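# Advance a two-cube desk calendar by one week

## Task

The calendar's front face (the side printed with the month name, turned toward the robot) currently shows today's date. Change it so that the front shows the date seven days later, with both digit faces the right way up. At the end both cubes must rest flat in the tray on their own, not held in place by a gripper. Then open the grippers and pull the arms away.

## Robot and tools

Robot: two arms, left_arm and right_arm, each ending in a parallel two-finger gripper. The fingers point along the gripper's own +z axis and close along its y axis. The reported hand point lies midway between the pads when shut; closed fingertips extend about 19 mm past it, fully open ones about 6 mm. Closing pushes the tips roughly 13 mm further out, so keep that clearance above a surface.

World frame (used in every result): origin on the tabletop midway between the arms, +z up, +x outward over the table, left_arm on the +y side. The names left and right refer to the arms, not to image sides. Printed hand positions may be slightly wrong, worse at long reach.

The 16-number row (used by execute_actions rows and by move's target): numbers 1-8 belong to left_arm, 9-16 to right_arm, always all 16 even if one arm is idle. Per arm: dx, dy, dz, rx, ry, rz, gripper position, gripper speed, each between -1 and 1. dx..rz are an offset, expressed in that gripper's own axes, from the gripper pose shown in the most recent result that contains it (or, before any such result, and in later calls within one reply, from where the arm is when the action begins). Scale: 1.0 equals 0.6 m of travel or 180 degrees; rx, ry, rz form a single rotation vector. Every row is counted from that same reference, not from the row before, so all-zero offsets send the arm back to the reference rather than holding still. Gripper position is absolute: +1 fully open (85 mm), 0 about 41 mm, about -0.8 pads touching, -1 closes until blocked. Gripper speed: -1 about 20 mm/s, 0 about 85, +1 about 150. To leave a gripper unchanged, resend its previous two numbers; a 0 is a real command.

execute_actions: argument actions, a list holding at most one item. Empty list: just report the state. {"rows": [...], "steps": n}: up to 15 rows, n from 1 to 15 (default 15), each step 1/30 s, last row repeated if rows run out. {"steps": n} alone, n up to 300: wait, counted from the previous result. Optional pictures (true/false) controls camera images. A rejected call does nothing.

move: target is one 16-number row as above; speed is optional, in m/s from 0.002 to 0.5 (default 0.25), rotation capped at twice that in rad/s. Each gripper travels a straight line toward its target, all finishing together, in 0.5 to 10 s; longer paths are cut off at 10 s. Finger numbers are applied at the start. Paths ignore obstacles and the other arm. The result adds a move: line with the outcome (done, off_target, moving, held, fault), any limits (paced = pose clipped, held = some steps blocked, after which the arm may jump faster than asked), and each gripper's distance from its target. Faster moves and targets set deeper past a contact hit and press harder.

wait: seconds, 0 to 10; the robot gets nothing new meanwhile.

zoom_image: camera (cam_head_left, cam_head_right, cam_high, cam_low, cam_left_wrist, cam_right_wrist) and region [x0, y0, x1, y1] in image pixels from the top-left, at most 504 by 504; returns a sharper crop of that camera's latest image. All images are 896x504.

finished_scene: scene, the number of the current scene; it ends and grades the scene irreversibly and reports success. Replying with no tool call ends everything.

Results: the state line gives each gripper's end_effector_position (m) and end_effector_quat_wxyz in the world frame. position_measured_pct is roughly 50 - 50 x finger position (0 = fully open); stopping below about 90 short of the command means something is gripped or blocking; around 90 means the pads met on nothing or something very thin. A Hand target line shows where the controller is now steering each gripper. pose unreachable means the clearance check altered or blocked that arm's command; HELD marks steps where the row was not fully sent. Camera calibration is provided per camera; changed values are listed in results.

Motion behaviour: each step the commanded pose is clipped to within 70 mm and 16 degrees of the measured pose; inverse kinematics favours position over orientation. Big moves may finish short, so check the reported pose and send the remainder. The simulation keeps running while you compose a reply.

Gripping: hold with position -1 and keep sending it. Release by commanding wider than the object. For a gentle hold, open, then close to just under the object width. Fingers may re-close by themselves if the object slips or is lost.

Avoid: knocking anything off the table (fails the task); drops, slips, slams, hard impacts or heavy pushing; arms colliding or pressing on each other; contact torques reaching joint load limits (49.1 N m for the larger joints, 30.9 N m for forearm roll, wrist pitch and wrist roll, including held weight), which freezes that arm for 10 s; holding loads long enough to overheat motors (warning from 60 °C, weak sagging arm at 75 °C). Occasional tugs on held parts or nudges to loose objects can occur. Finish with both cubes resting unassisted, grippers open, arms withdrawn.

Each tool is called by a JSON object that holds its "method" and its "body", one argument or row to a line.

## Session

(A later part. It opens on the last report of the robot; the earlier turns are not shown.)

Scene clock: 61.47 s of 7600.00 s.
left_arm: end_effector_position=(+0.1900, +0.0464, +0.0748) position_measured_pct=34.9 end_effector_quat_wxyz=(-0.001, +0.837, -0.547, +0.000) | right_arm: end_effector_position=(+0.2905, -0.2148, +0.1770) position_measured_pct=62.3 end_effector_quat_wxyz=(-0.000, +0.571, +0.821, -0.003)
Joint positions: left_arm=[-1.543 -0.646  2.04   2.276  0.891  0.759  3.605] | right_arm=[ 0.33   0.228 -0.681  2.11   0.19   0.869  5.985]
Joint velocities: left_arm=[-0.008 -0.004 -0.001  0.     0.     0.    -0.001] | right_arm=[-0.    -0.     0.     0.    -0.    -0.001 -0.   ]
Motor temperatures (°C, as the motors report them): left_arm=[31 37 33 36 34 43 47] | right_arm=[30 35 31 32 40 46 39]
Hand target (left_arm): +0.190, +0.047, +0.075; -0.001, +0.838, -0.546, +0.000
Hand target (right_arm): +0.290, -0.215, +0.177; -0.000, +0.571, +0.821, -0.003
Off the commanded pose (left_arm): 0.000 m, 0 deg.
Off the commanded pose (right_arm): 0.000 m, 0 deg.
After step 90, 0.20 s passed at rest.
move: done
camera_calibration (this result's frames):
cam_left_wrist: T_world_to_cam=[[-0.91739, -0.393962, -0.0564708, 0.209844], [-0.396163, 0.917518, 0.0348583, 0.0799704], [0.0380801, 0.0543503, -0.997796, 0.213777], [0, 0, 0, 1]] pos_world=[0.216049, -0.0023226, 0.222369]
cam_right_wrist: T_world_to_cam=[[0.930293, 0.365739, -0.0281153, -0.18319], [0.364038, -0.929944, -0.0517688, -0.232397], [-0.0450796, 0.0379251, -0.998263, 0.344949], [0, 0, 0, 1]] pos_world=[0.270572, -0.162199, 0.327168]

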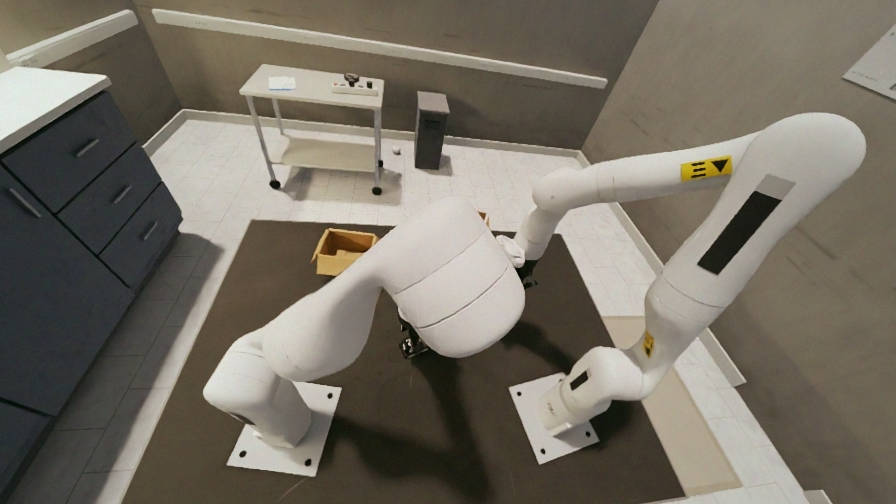

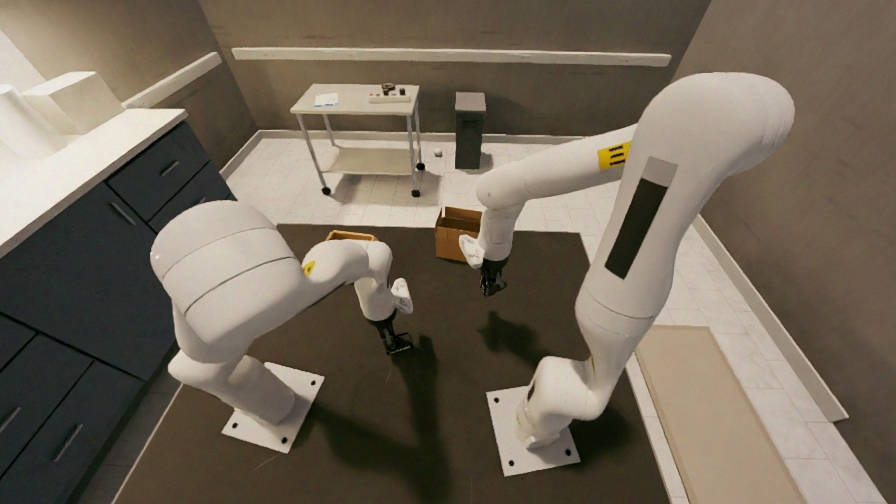

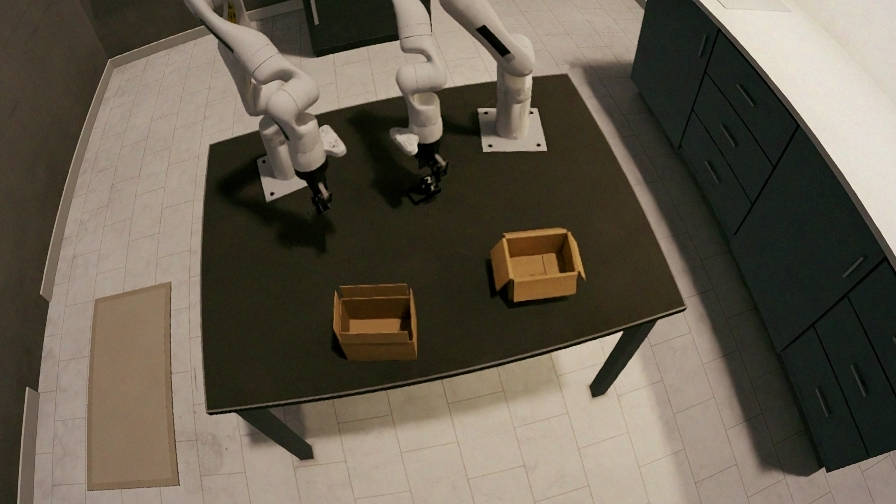

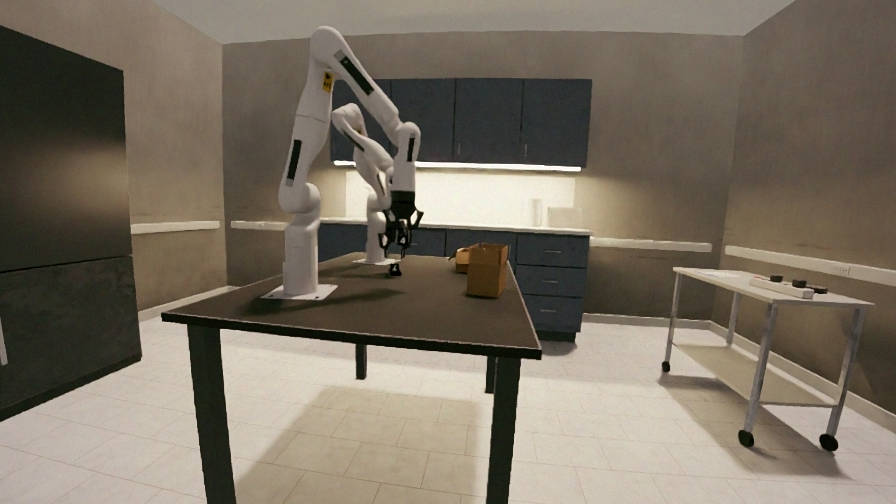

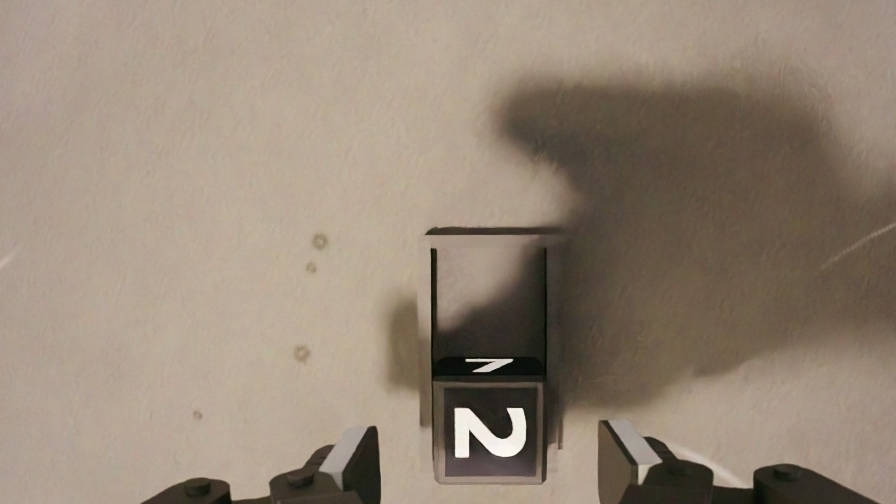

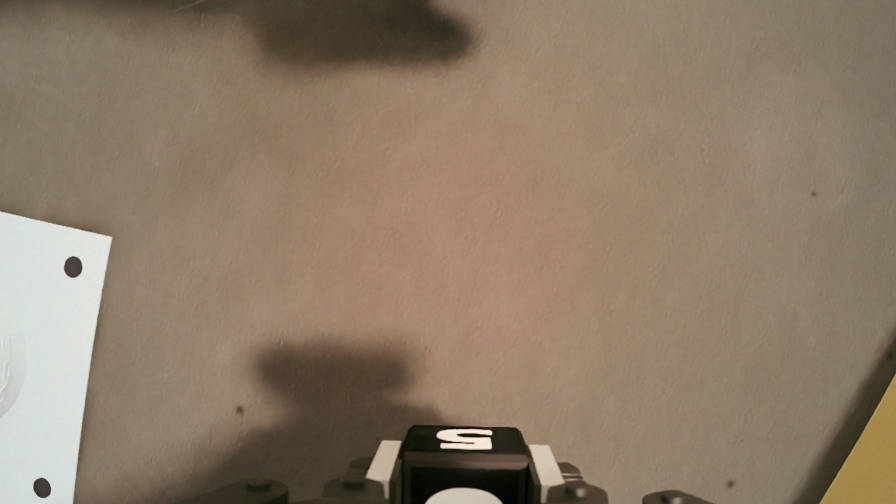

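{"method": "move", "body": {
  "target": [-0.005,0,0.063,0,0,0,0.3,0,-0.13,0,0,0,0,0,-1,0],
  "speed": 0.08
}}

{"method": "zoom_image", "body": {
  "camera": "cam_low",
  "region": [360,225,430,285]
}}

Scene clock: 65.93 s of 7600.00 s.
left_arm: end_effector_position=(+0.1888, +0.0490, +0.0370) position_measured_pct=34.9 end_effector_quat_wxyz=(-0.001, +0.837, -0.547, +0.000) | right_arm: end_effector_position=(+0.3174, -0.2881, +0.1771) position_measured_pct=62.3 end_effector_quat_wxyz=(-0.001, +0.571, +0.821, -0.004)
Joint positions: left_arm=[-1.636 -0.721  2.168  2.314  1.063  0.672  3.46 ] | right_arm=[ 0.521  0.24  -0.619  2.086  0.186  0.874  6.244]
Joint velocities: left_arm=[-0.004 -0.002 -0.002  0.001  0.     0.     0.001] | right_arm=[ 0.003  0.     0.007 -0.    -0.002 -0.002  0.003]
Motor temperatures (°C, as the motors report them): left_arm=[31 37 33 36 34 43 47] | right_arm=[30 35 31 32 40 46 39]
Hand target (left_arm): +0.189, +0.049, +0.037; -0.001, +0.837, -0.547, +0.000
Hand target (right_arm): +0.317, -0.288, +0.177; -0.001, +0.571, +0.821, -0.004
Off the commanded pose (left_arm): 0.000 m, 0 deg.
Off the commanded pose (right_arm): 0.000 m, 0 deg.
After step 90, 0.20 s passed at rest.
move: done
camera_calibration (this result's frames):
cam_left_wrist: T_world_to_cam=[[-0.917581, -0.393532, -0.0563689, 0.207681], [-0.395705, 0.917737, 0.0342884, 0.0783872], [0.0382383, 0.0537679, -0.997821, 0.176021], [0, 0, 0, 1]] pos_world=[0.214852, 0.000325975, 0.184656]
cam_right_wrist: T_world_to_cam=[[0.93, 0.366438, -0.0286874, -0.181014], [0.364721, -0.929685, -0.0516185, -0.310479], [-0.0455852, 0.0375423, -0.998255, 0.349058], [0, 0, 0, 1]] pos_world=[0.297493, -0.235422, 0.32723]

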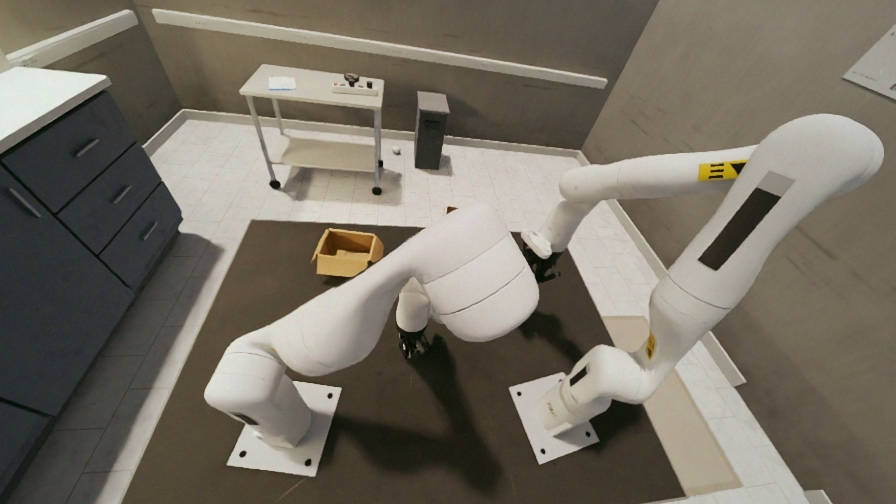

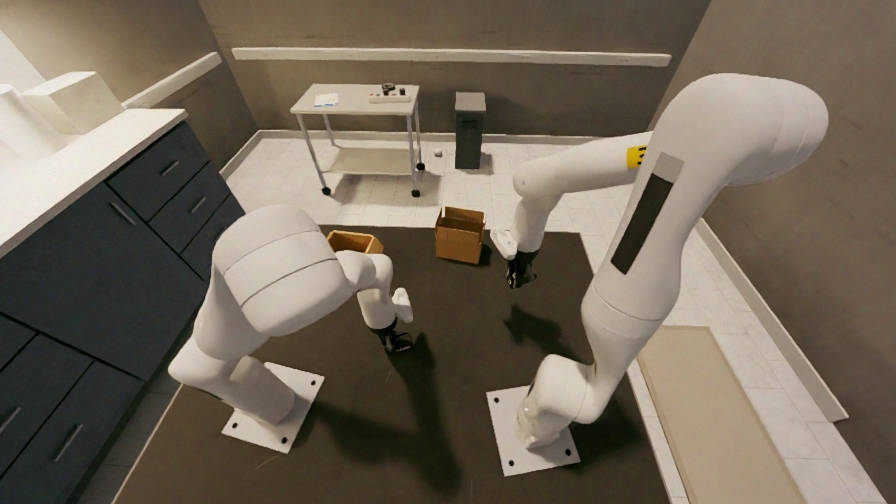

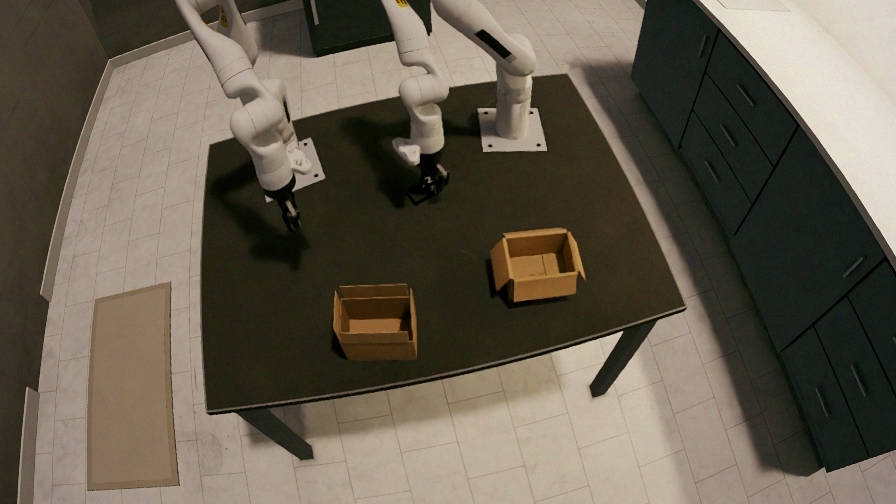

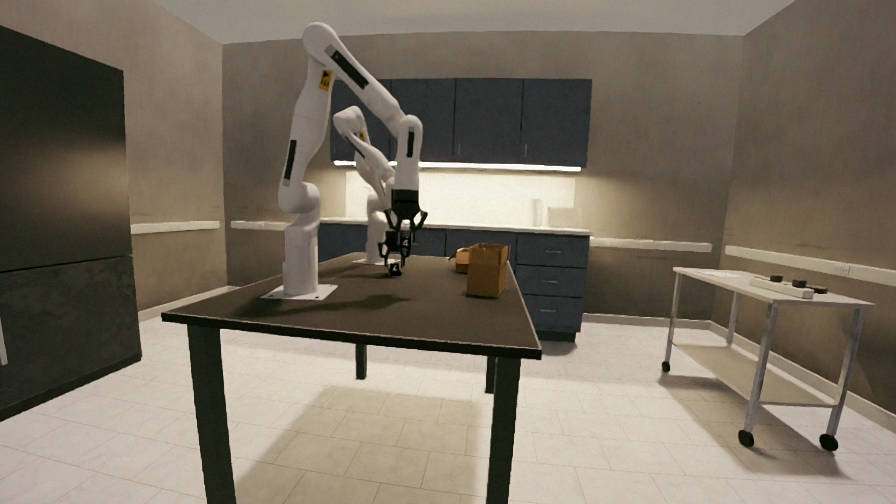

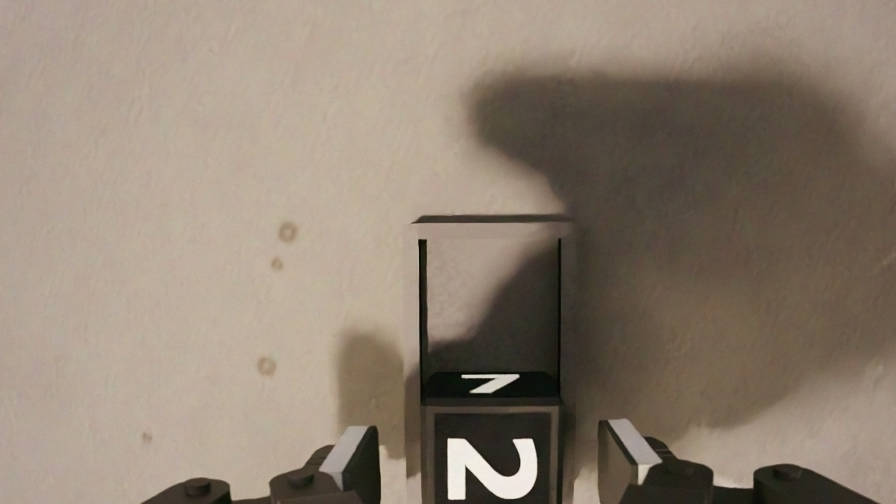

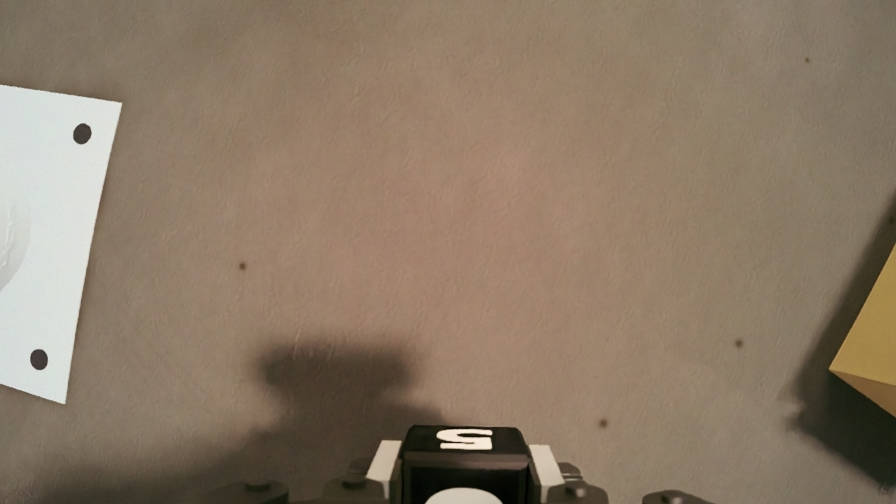

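Region (360, 225, 430, 285) of cam_low's 896x504 image, scaled by 7.200, with more detail than that image has; it fills the top 432 rows of this view, and the rest is white.

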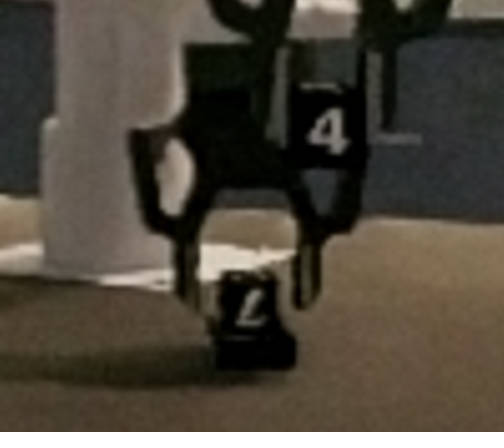

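{"method": "move", "body": {
  "target": [0,0,0.01,0,0,0,0.3,0,0,0,0,0,0,0,-1,0],
  "speed": 0.03
}}

{"method": "execute_actions", "body": {
  "actions": [
    {"rows":[[0,0,0,0,0,0,-1,0,0,0,0,0,0,0,-1,0]],"steps":15}
  ]
}}

{"method": "zoom_image", "body": {
  "camera": "cam_low",
  "region": [360,225,430,285]
}}

Scene clock: 70.17 s of 7600.00 s.
left_arm: end_effector_position=(+0.1888, +0.0489, +0.0311) position_measured_pct=34.9 end_effector_quat_wxyz=(-0.001, +0.837, -0.547, +0.000) | right_arm: end_effector_position=(+0.3174, -0.2881, +0.1771) position_measured_pct=62.3 end_effector_quat_wxyz=(-0.001, +0.571, +0.821, -0.004)
Joint positions: left_arm=[-1.65  -0.734  2.189  2.317  1.092  0.66   3.436] | right_arm=[ 0.521  0.24  -0.619  2.086  0.186  0.874  6.243]
Joint velocities: left_arm=[-0.001 -0.001 -0.001  0.     0.001 -0.     0.002] | right_arm=[-0. -0. -0. -0. -0. -0.  0.]
Motor temperatures (°C, as the motors report them): left_arm=[31 37 33 36 34 43 47] | right_arm=[30 35 31 32 40 46 39]
Hand target (left_arm): +0.189, +0.049, +0.031; -0.001, +0.837, -0.547, +0.000
Hand target (right_arm): +0.317, -0.288, +0.177; -0.001, +0.571, +0.821, -0.004
Off the commanded pose (left_arm): 0.000 m, 0 deg.
Off the commanded pose (right_arm): 0.000 m, 0 deg.
After step 90, 0.53 s passed at rest.
move: done
camera_calibration (this result's frames):
cam_left_wrist: T_world_to_cam=[[-0.917659, -0.393358, -0.0563146, 0.207299], [-0.395523, 0.917822, 0.0341234, 0.0786136], [0.038264, 0.0535873, -0.99783, 0.170071], [0, 0, 0, 1]] pos_world=[0.214815, 0.000275773, 0.178694]
cam_right_wrist: T_world_to_cam=[[0.930002, 0.366433, -0.0286851, -0.181017], [0.364716, -0.929687, -0.0516192, -0.310479], [-0.0455831, 0.037544, -0.998255, 0.349058], [0, 0, 0, 1]] pos_world=[0.297494, -0.235423, 0.32723]

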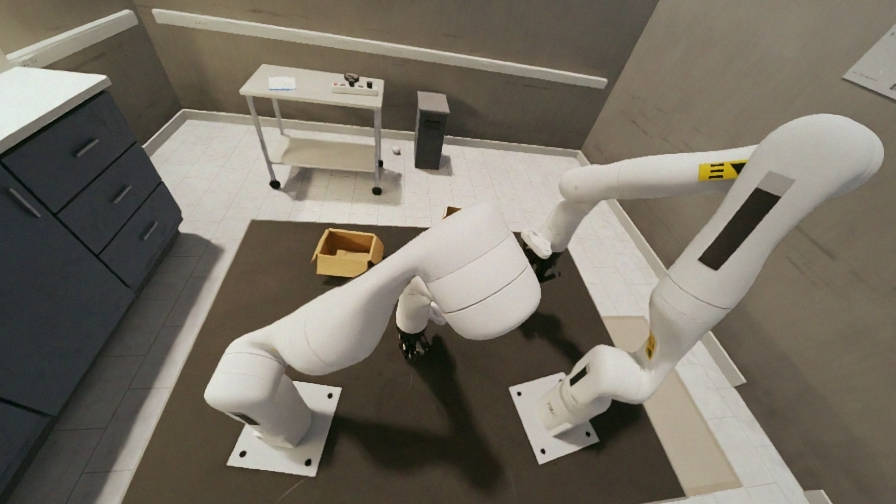

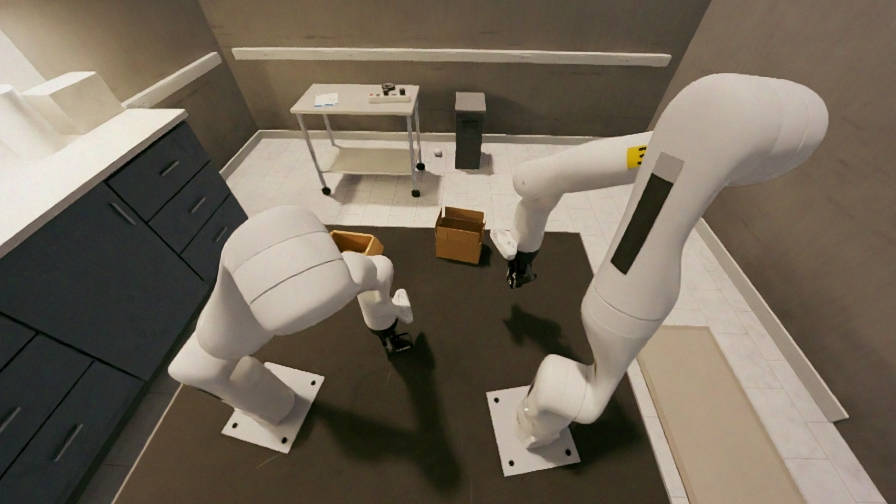

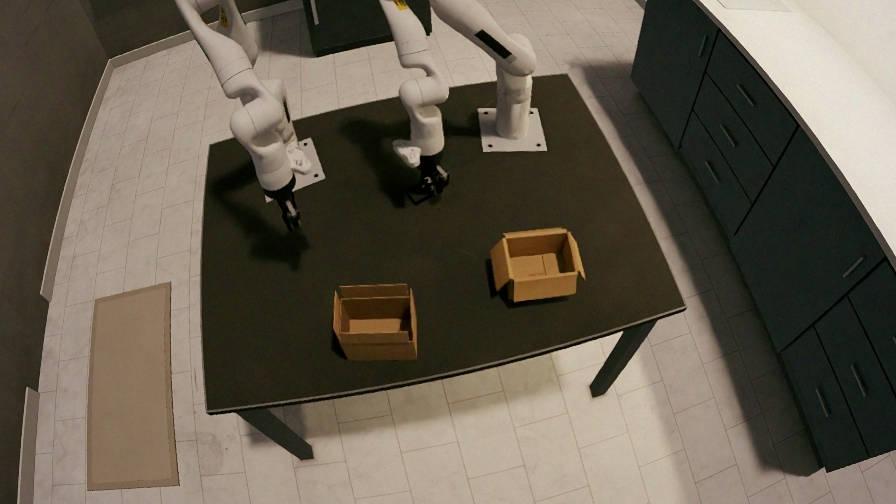

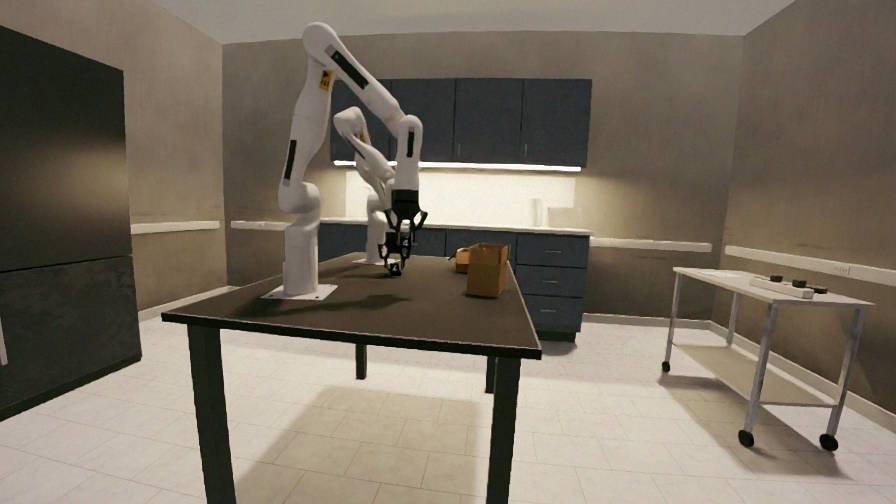

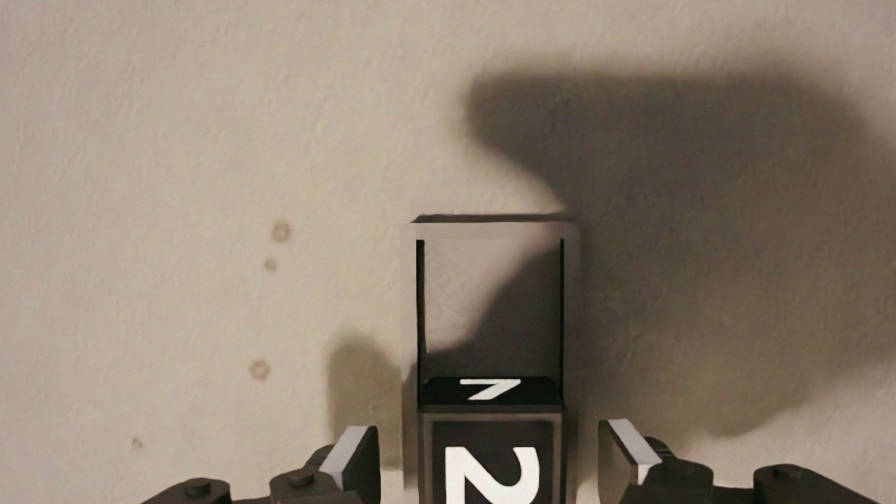

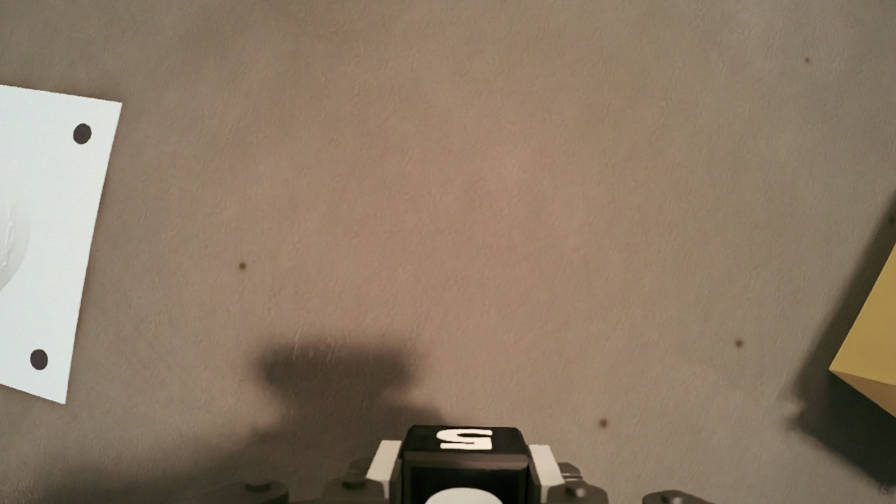

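Scene clock: 70.67 s of 7600.00 s.
left_arm: end_effector_position=(+0.1888, +0.0488, +0.0322) position_measured_pct=55.2 end_effector_quat_wxyz=(+0.000, +0.837, -0.547, +0.001) | right_arm: end_effector_position=(+0.3174, -0.2881, +0.1771) position_measured_pct=62.3 end_effector_quat_wxyz=(-0.001, +0.571, +0.821, -0.004)
Joint positions: left_arm=[-1.65  -0.73   2.186  2.318  1.091  0.661  3.436] | right_arm=[ 0.521  0.24  -0.619  2.086  0.186  0.874  6.243]
Joint velocities: left_arm=[-0.001  0.     0.002 -0.     0.001 -0.    -0.001] | right_arm=[ 0.    -0.    -0.     0.     0.     0.001 -0.   ]
Motor temperatures (°C, as the motors report them): left_arm=[31 37 33 36 34 43 47] | right_arm=[30 35 31 32 40 46 39]
Hand target (left_arm): +0.189, +0.049, +0.031; -0.001, +0.837, -0.547, +0.000
Hand target (right_arm): +0.317, -0.288, +0.177; -0.001, +0.571, +0.821, -0.004
Off the commanded pose (left_arm): 0.001 m, 0 deg.
Off the commanded pose (right_arm): 0.000 m, 0 deg.
Steps of this call (steps 1 to 15: all 15 steps of this action). Readings (end_effector_position | what the end effector reports):
1: left_arm (+0.1888, +0.0489, +0.0311) | right_arm (+0.3174, -0.2881, +0.1771) | left_arm position_measured_pct=34.9 | right_arm position_measured_pct=62.3
2: left_arm (+0.1888, +0.0488, +0.0311) | right_arm (+0.3174, -0.2881, +0.1771) | left_arm position_measured_pct=35.7 | right_arm position_measured_pct=62.3
4: left_arm (+0.1888, +0.0489, +0.0311) | right_arm (+0.3174, -0.2881, +0.1771) | left_arm position_measured_pct=39.7 | right_arm position_measured_pct=62.3
8: left_arm (+0.1888, +0.0488, +0.0316) | right_arm (+0.3174, -0.2881, +0.1771) | left_arm position_measured_pct=50.0 | right_arm position_measured_pct=62.3
15: the state above
camera_calibration (this result's frames):
cam_left_wrist: T_world_to_cam=[[-0.917366, -0.394262, -0.0547398, 0.207258], [-0.39626, 0.917584, 0.0319124, 0.0788985], [0.0376465, 0.0509666, -0.997991, 0.171432], [0, 0, 0, 1]] pos_world=[0.214942, 0.000580652, 0.179915]
cam_right_wrist: T_world_to_cam=[[0.930003, 0.366432, -0.0286829, -0.181019], [0.364716, -0.929687, -0.0516196, -0.310479], [-0.0455812, 0.0375453, -0.998255, 0.349058], [0, 0, 0, 1]] pos_world=[0.297495, -0.235423, 0.32723]

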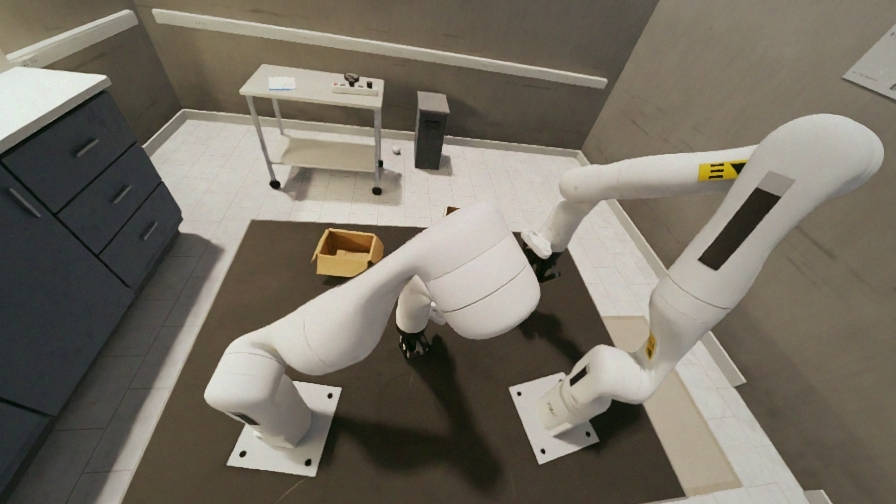

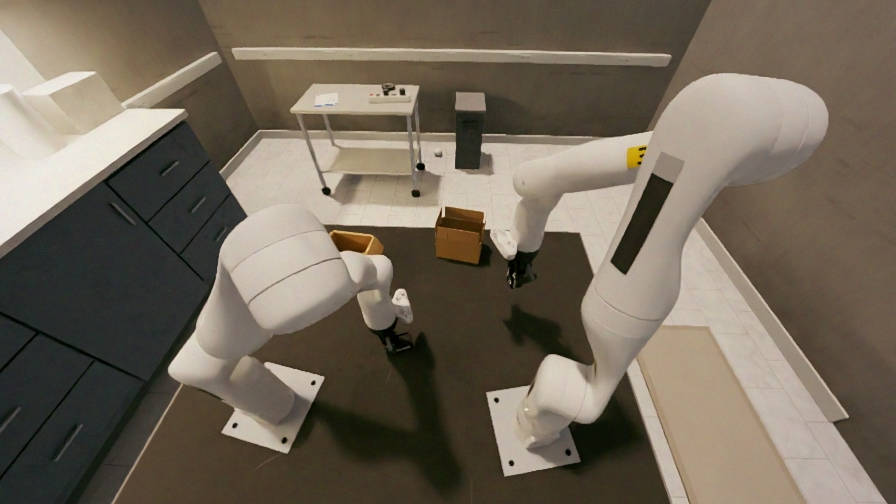

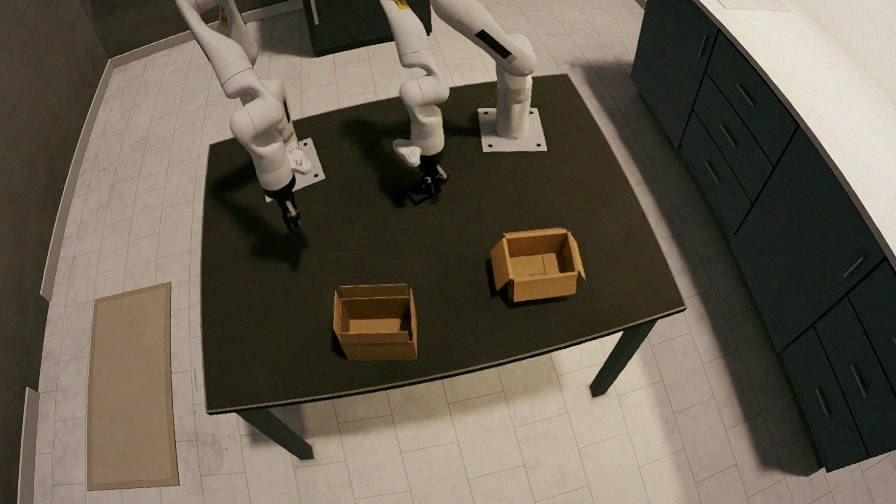

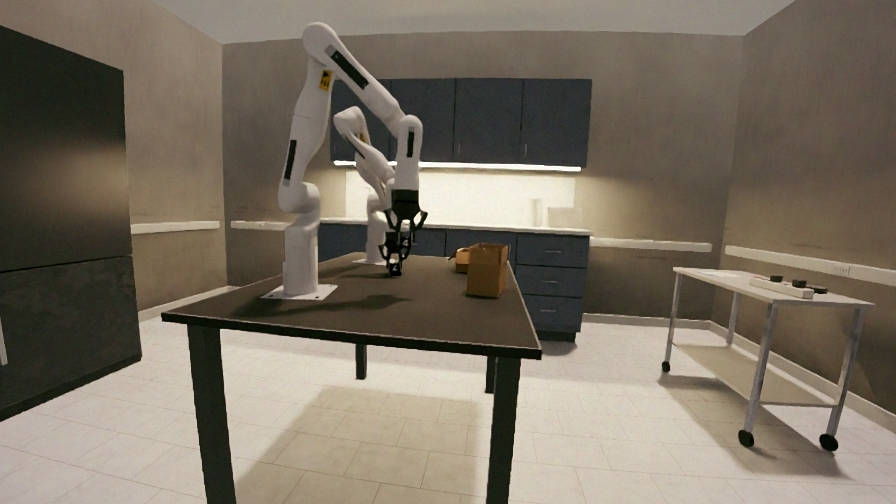

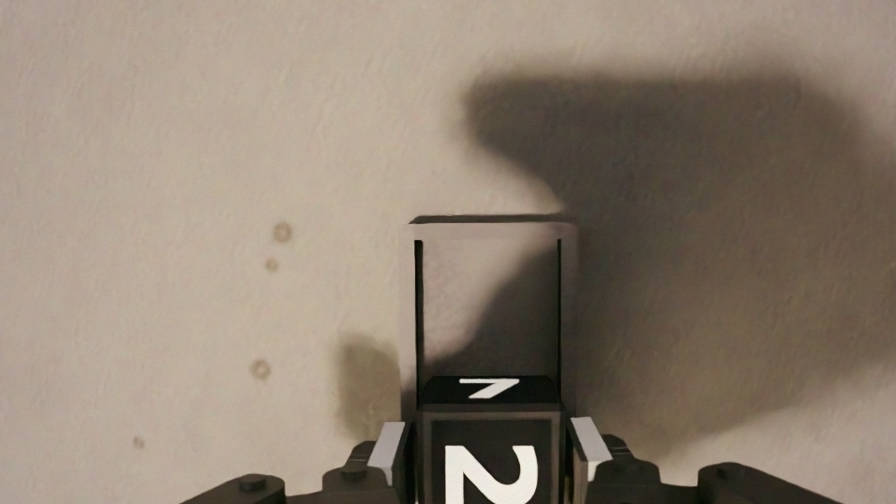

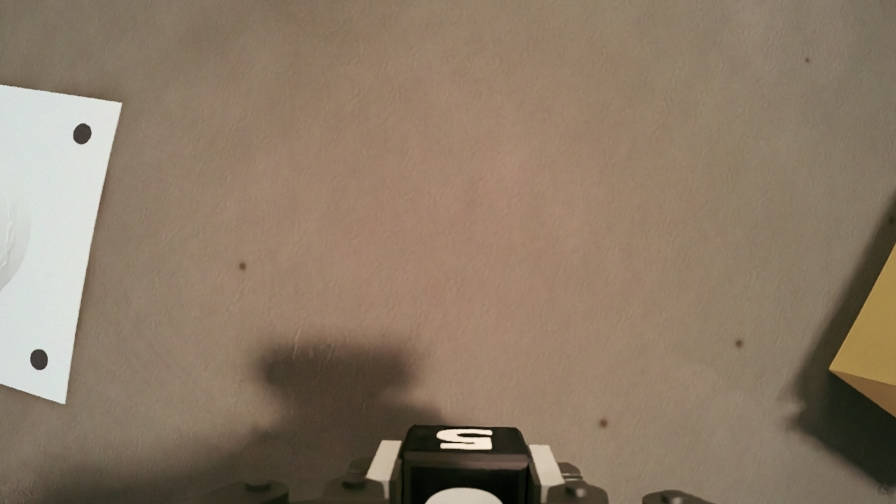

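Region (360, 225, 430, 285) of cam_low's 896x504 image, scaled by 7.200, with more detail than that image has; it fills the top 432 rows of this view, and the rest is white.

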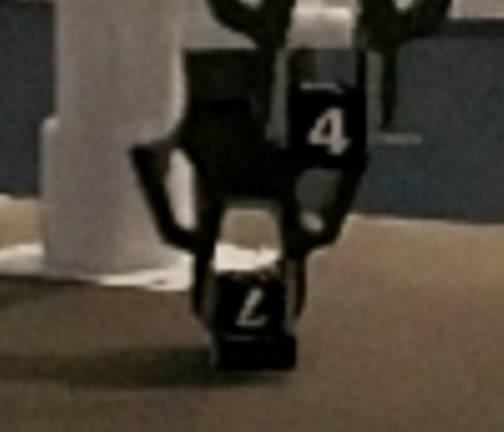

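{"method": "move", "body": {
  "target": [0.03,0,-0.004,0,0,0,-1,0,0,0,0,0,0,0,-1,0],
  "speed": 0.03
}}

Scene clock: 73.77 s of 7600.00 s.
left_arm: end_effector_position=(+0.1960, +0.0323, +0.0346) position_measured_pct=55.2 end_effector_quat_wxyz=(+0.000, +0.837, -0.547, +0.001) | right_arm: end_effector_position=(+0.3174, -0.2881, +0.1771) position_measured_pct=62.3 end_effector_quat_wxyz=(-0.001, +0.571, +0.821, -0.004)
Joint positions: left_arm=[-1.64  -0.748  2.173  2.261  1.055  0.701  3.497] | right_arm=[ 0.521  0.24  -0.619  2.086  0.186  0.874  6.243]
Joint velocities: left_arm=[-0.    -0.001  0.001 -0.    -0.001 -0.001  0.   ] | right_arm=[ 0.001 -0.    -0.    -0.     0.     0.001 -0.   ]
Motor temperatures (°C, as the motors report them): left_arm=[31 36 33 36 34 43 47] | right_arm=[30 35 31 32 40 46 39]
Hand target (left_arm): +0.196, +0.032, +0.035; +0.000, +0.837, -0.547, +0.001
Hand target (right_arm): +0.317, -0.288, +0.177; -0.001, +0.571, +0.821, -0.004
Off the commanded pose (left_arm): 0.000 m, 0 deg.
Off the commanded pose (right_arm): 0.000 m, 0 deg.
move: done
camera_calibration (this result's frames):
cam_left_wrist: T_world_to_cam=[[-0.917346, -0.394319, -0.0546749, 0.207477], [-0.396314, 0.917559, 0.0319346, 0.0967855], [0.0375751, 0.0509635, -0.997993, 0.174489], [0, 0, 0, 1]] pos_world=[0.222129, -0.0158871, 0.182391]
cam_right_wrist: T_world_to_cam=[[0.930003, 0.366432, -0.0286805, -0.181021], [0.364716, -0.929687, -0.05162, -0.310479], [-0.0455791, 0.0375465, -0.998255, 0.349058], [0, 0, 0, 1]] pos_world=[0.297496, -0.235423, 0.32723]

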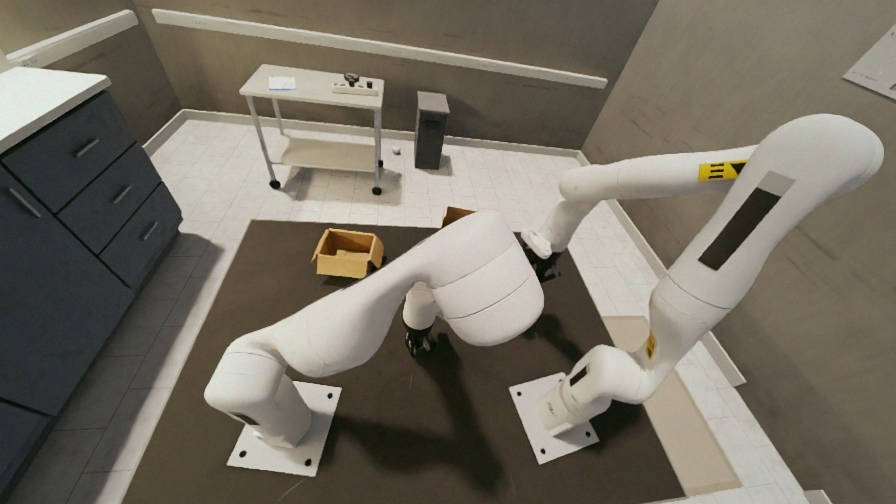

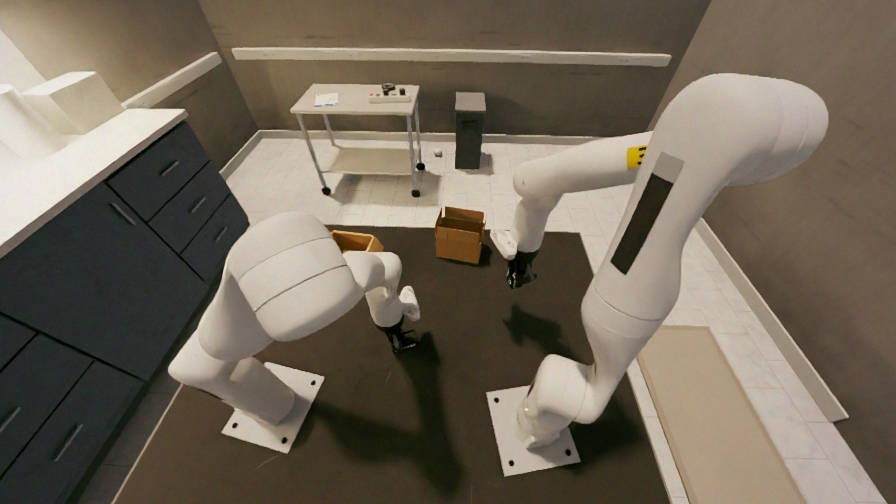

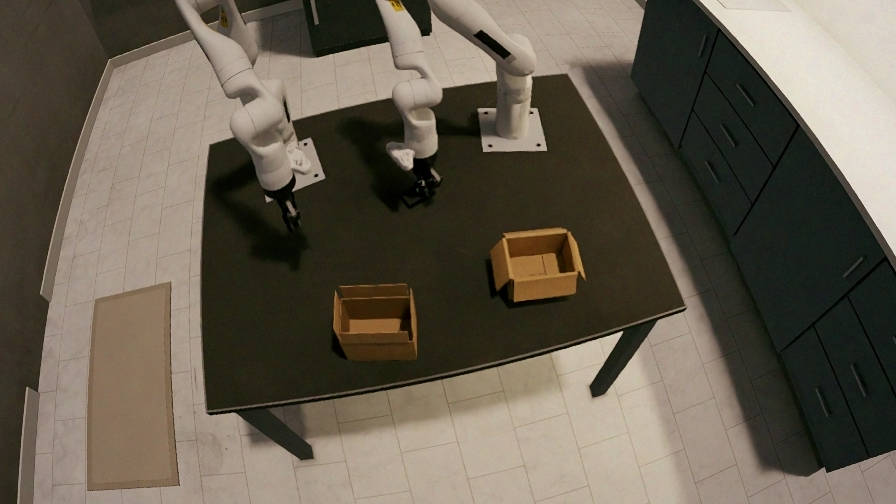

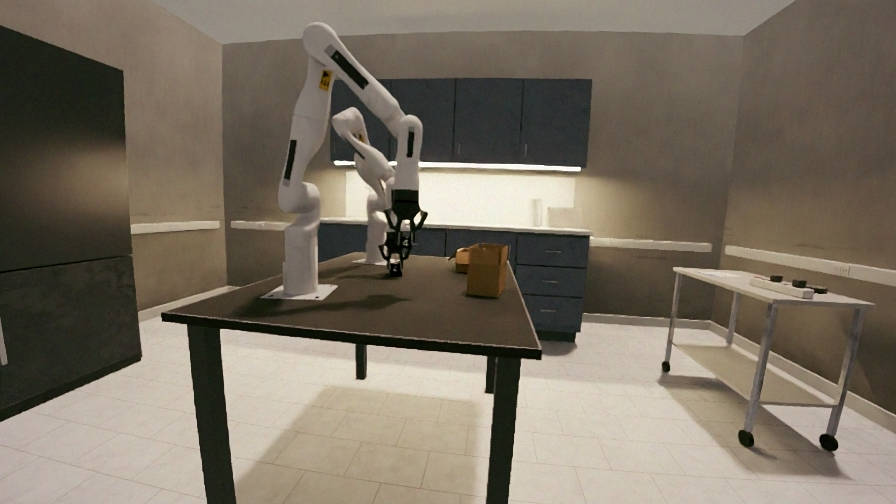

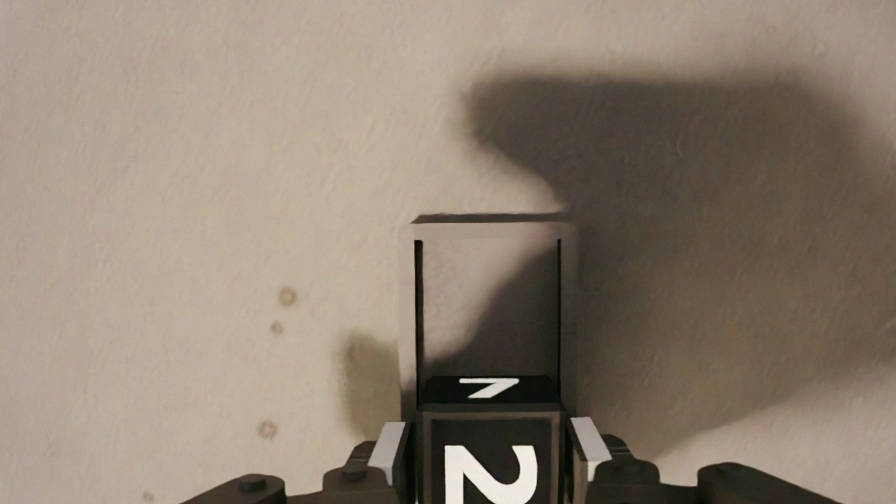

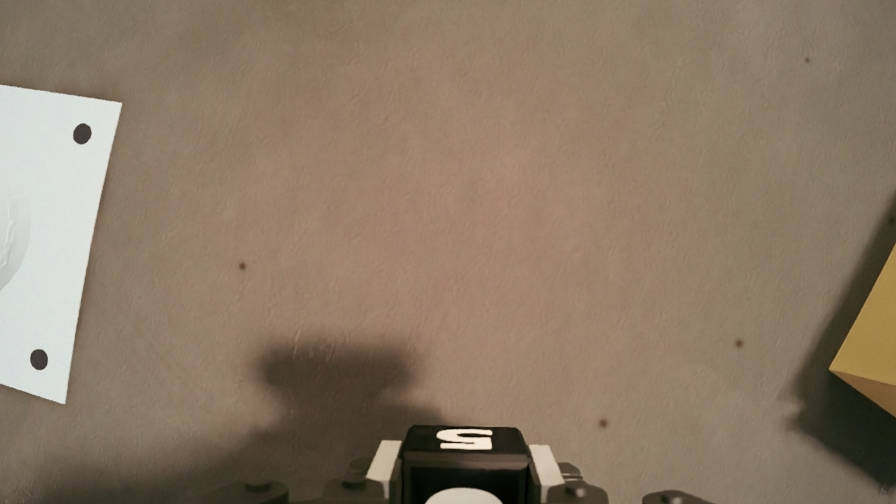

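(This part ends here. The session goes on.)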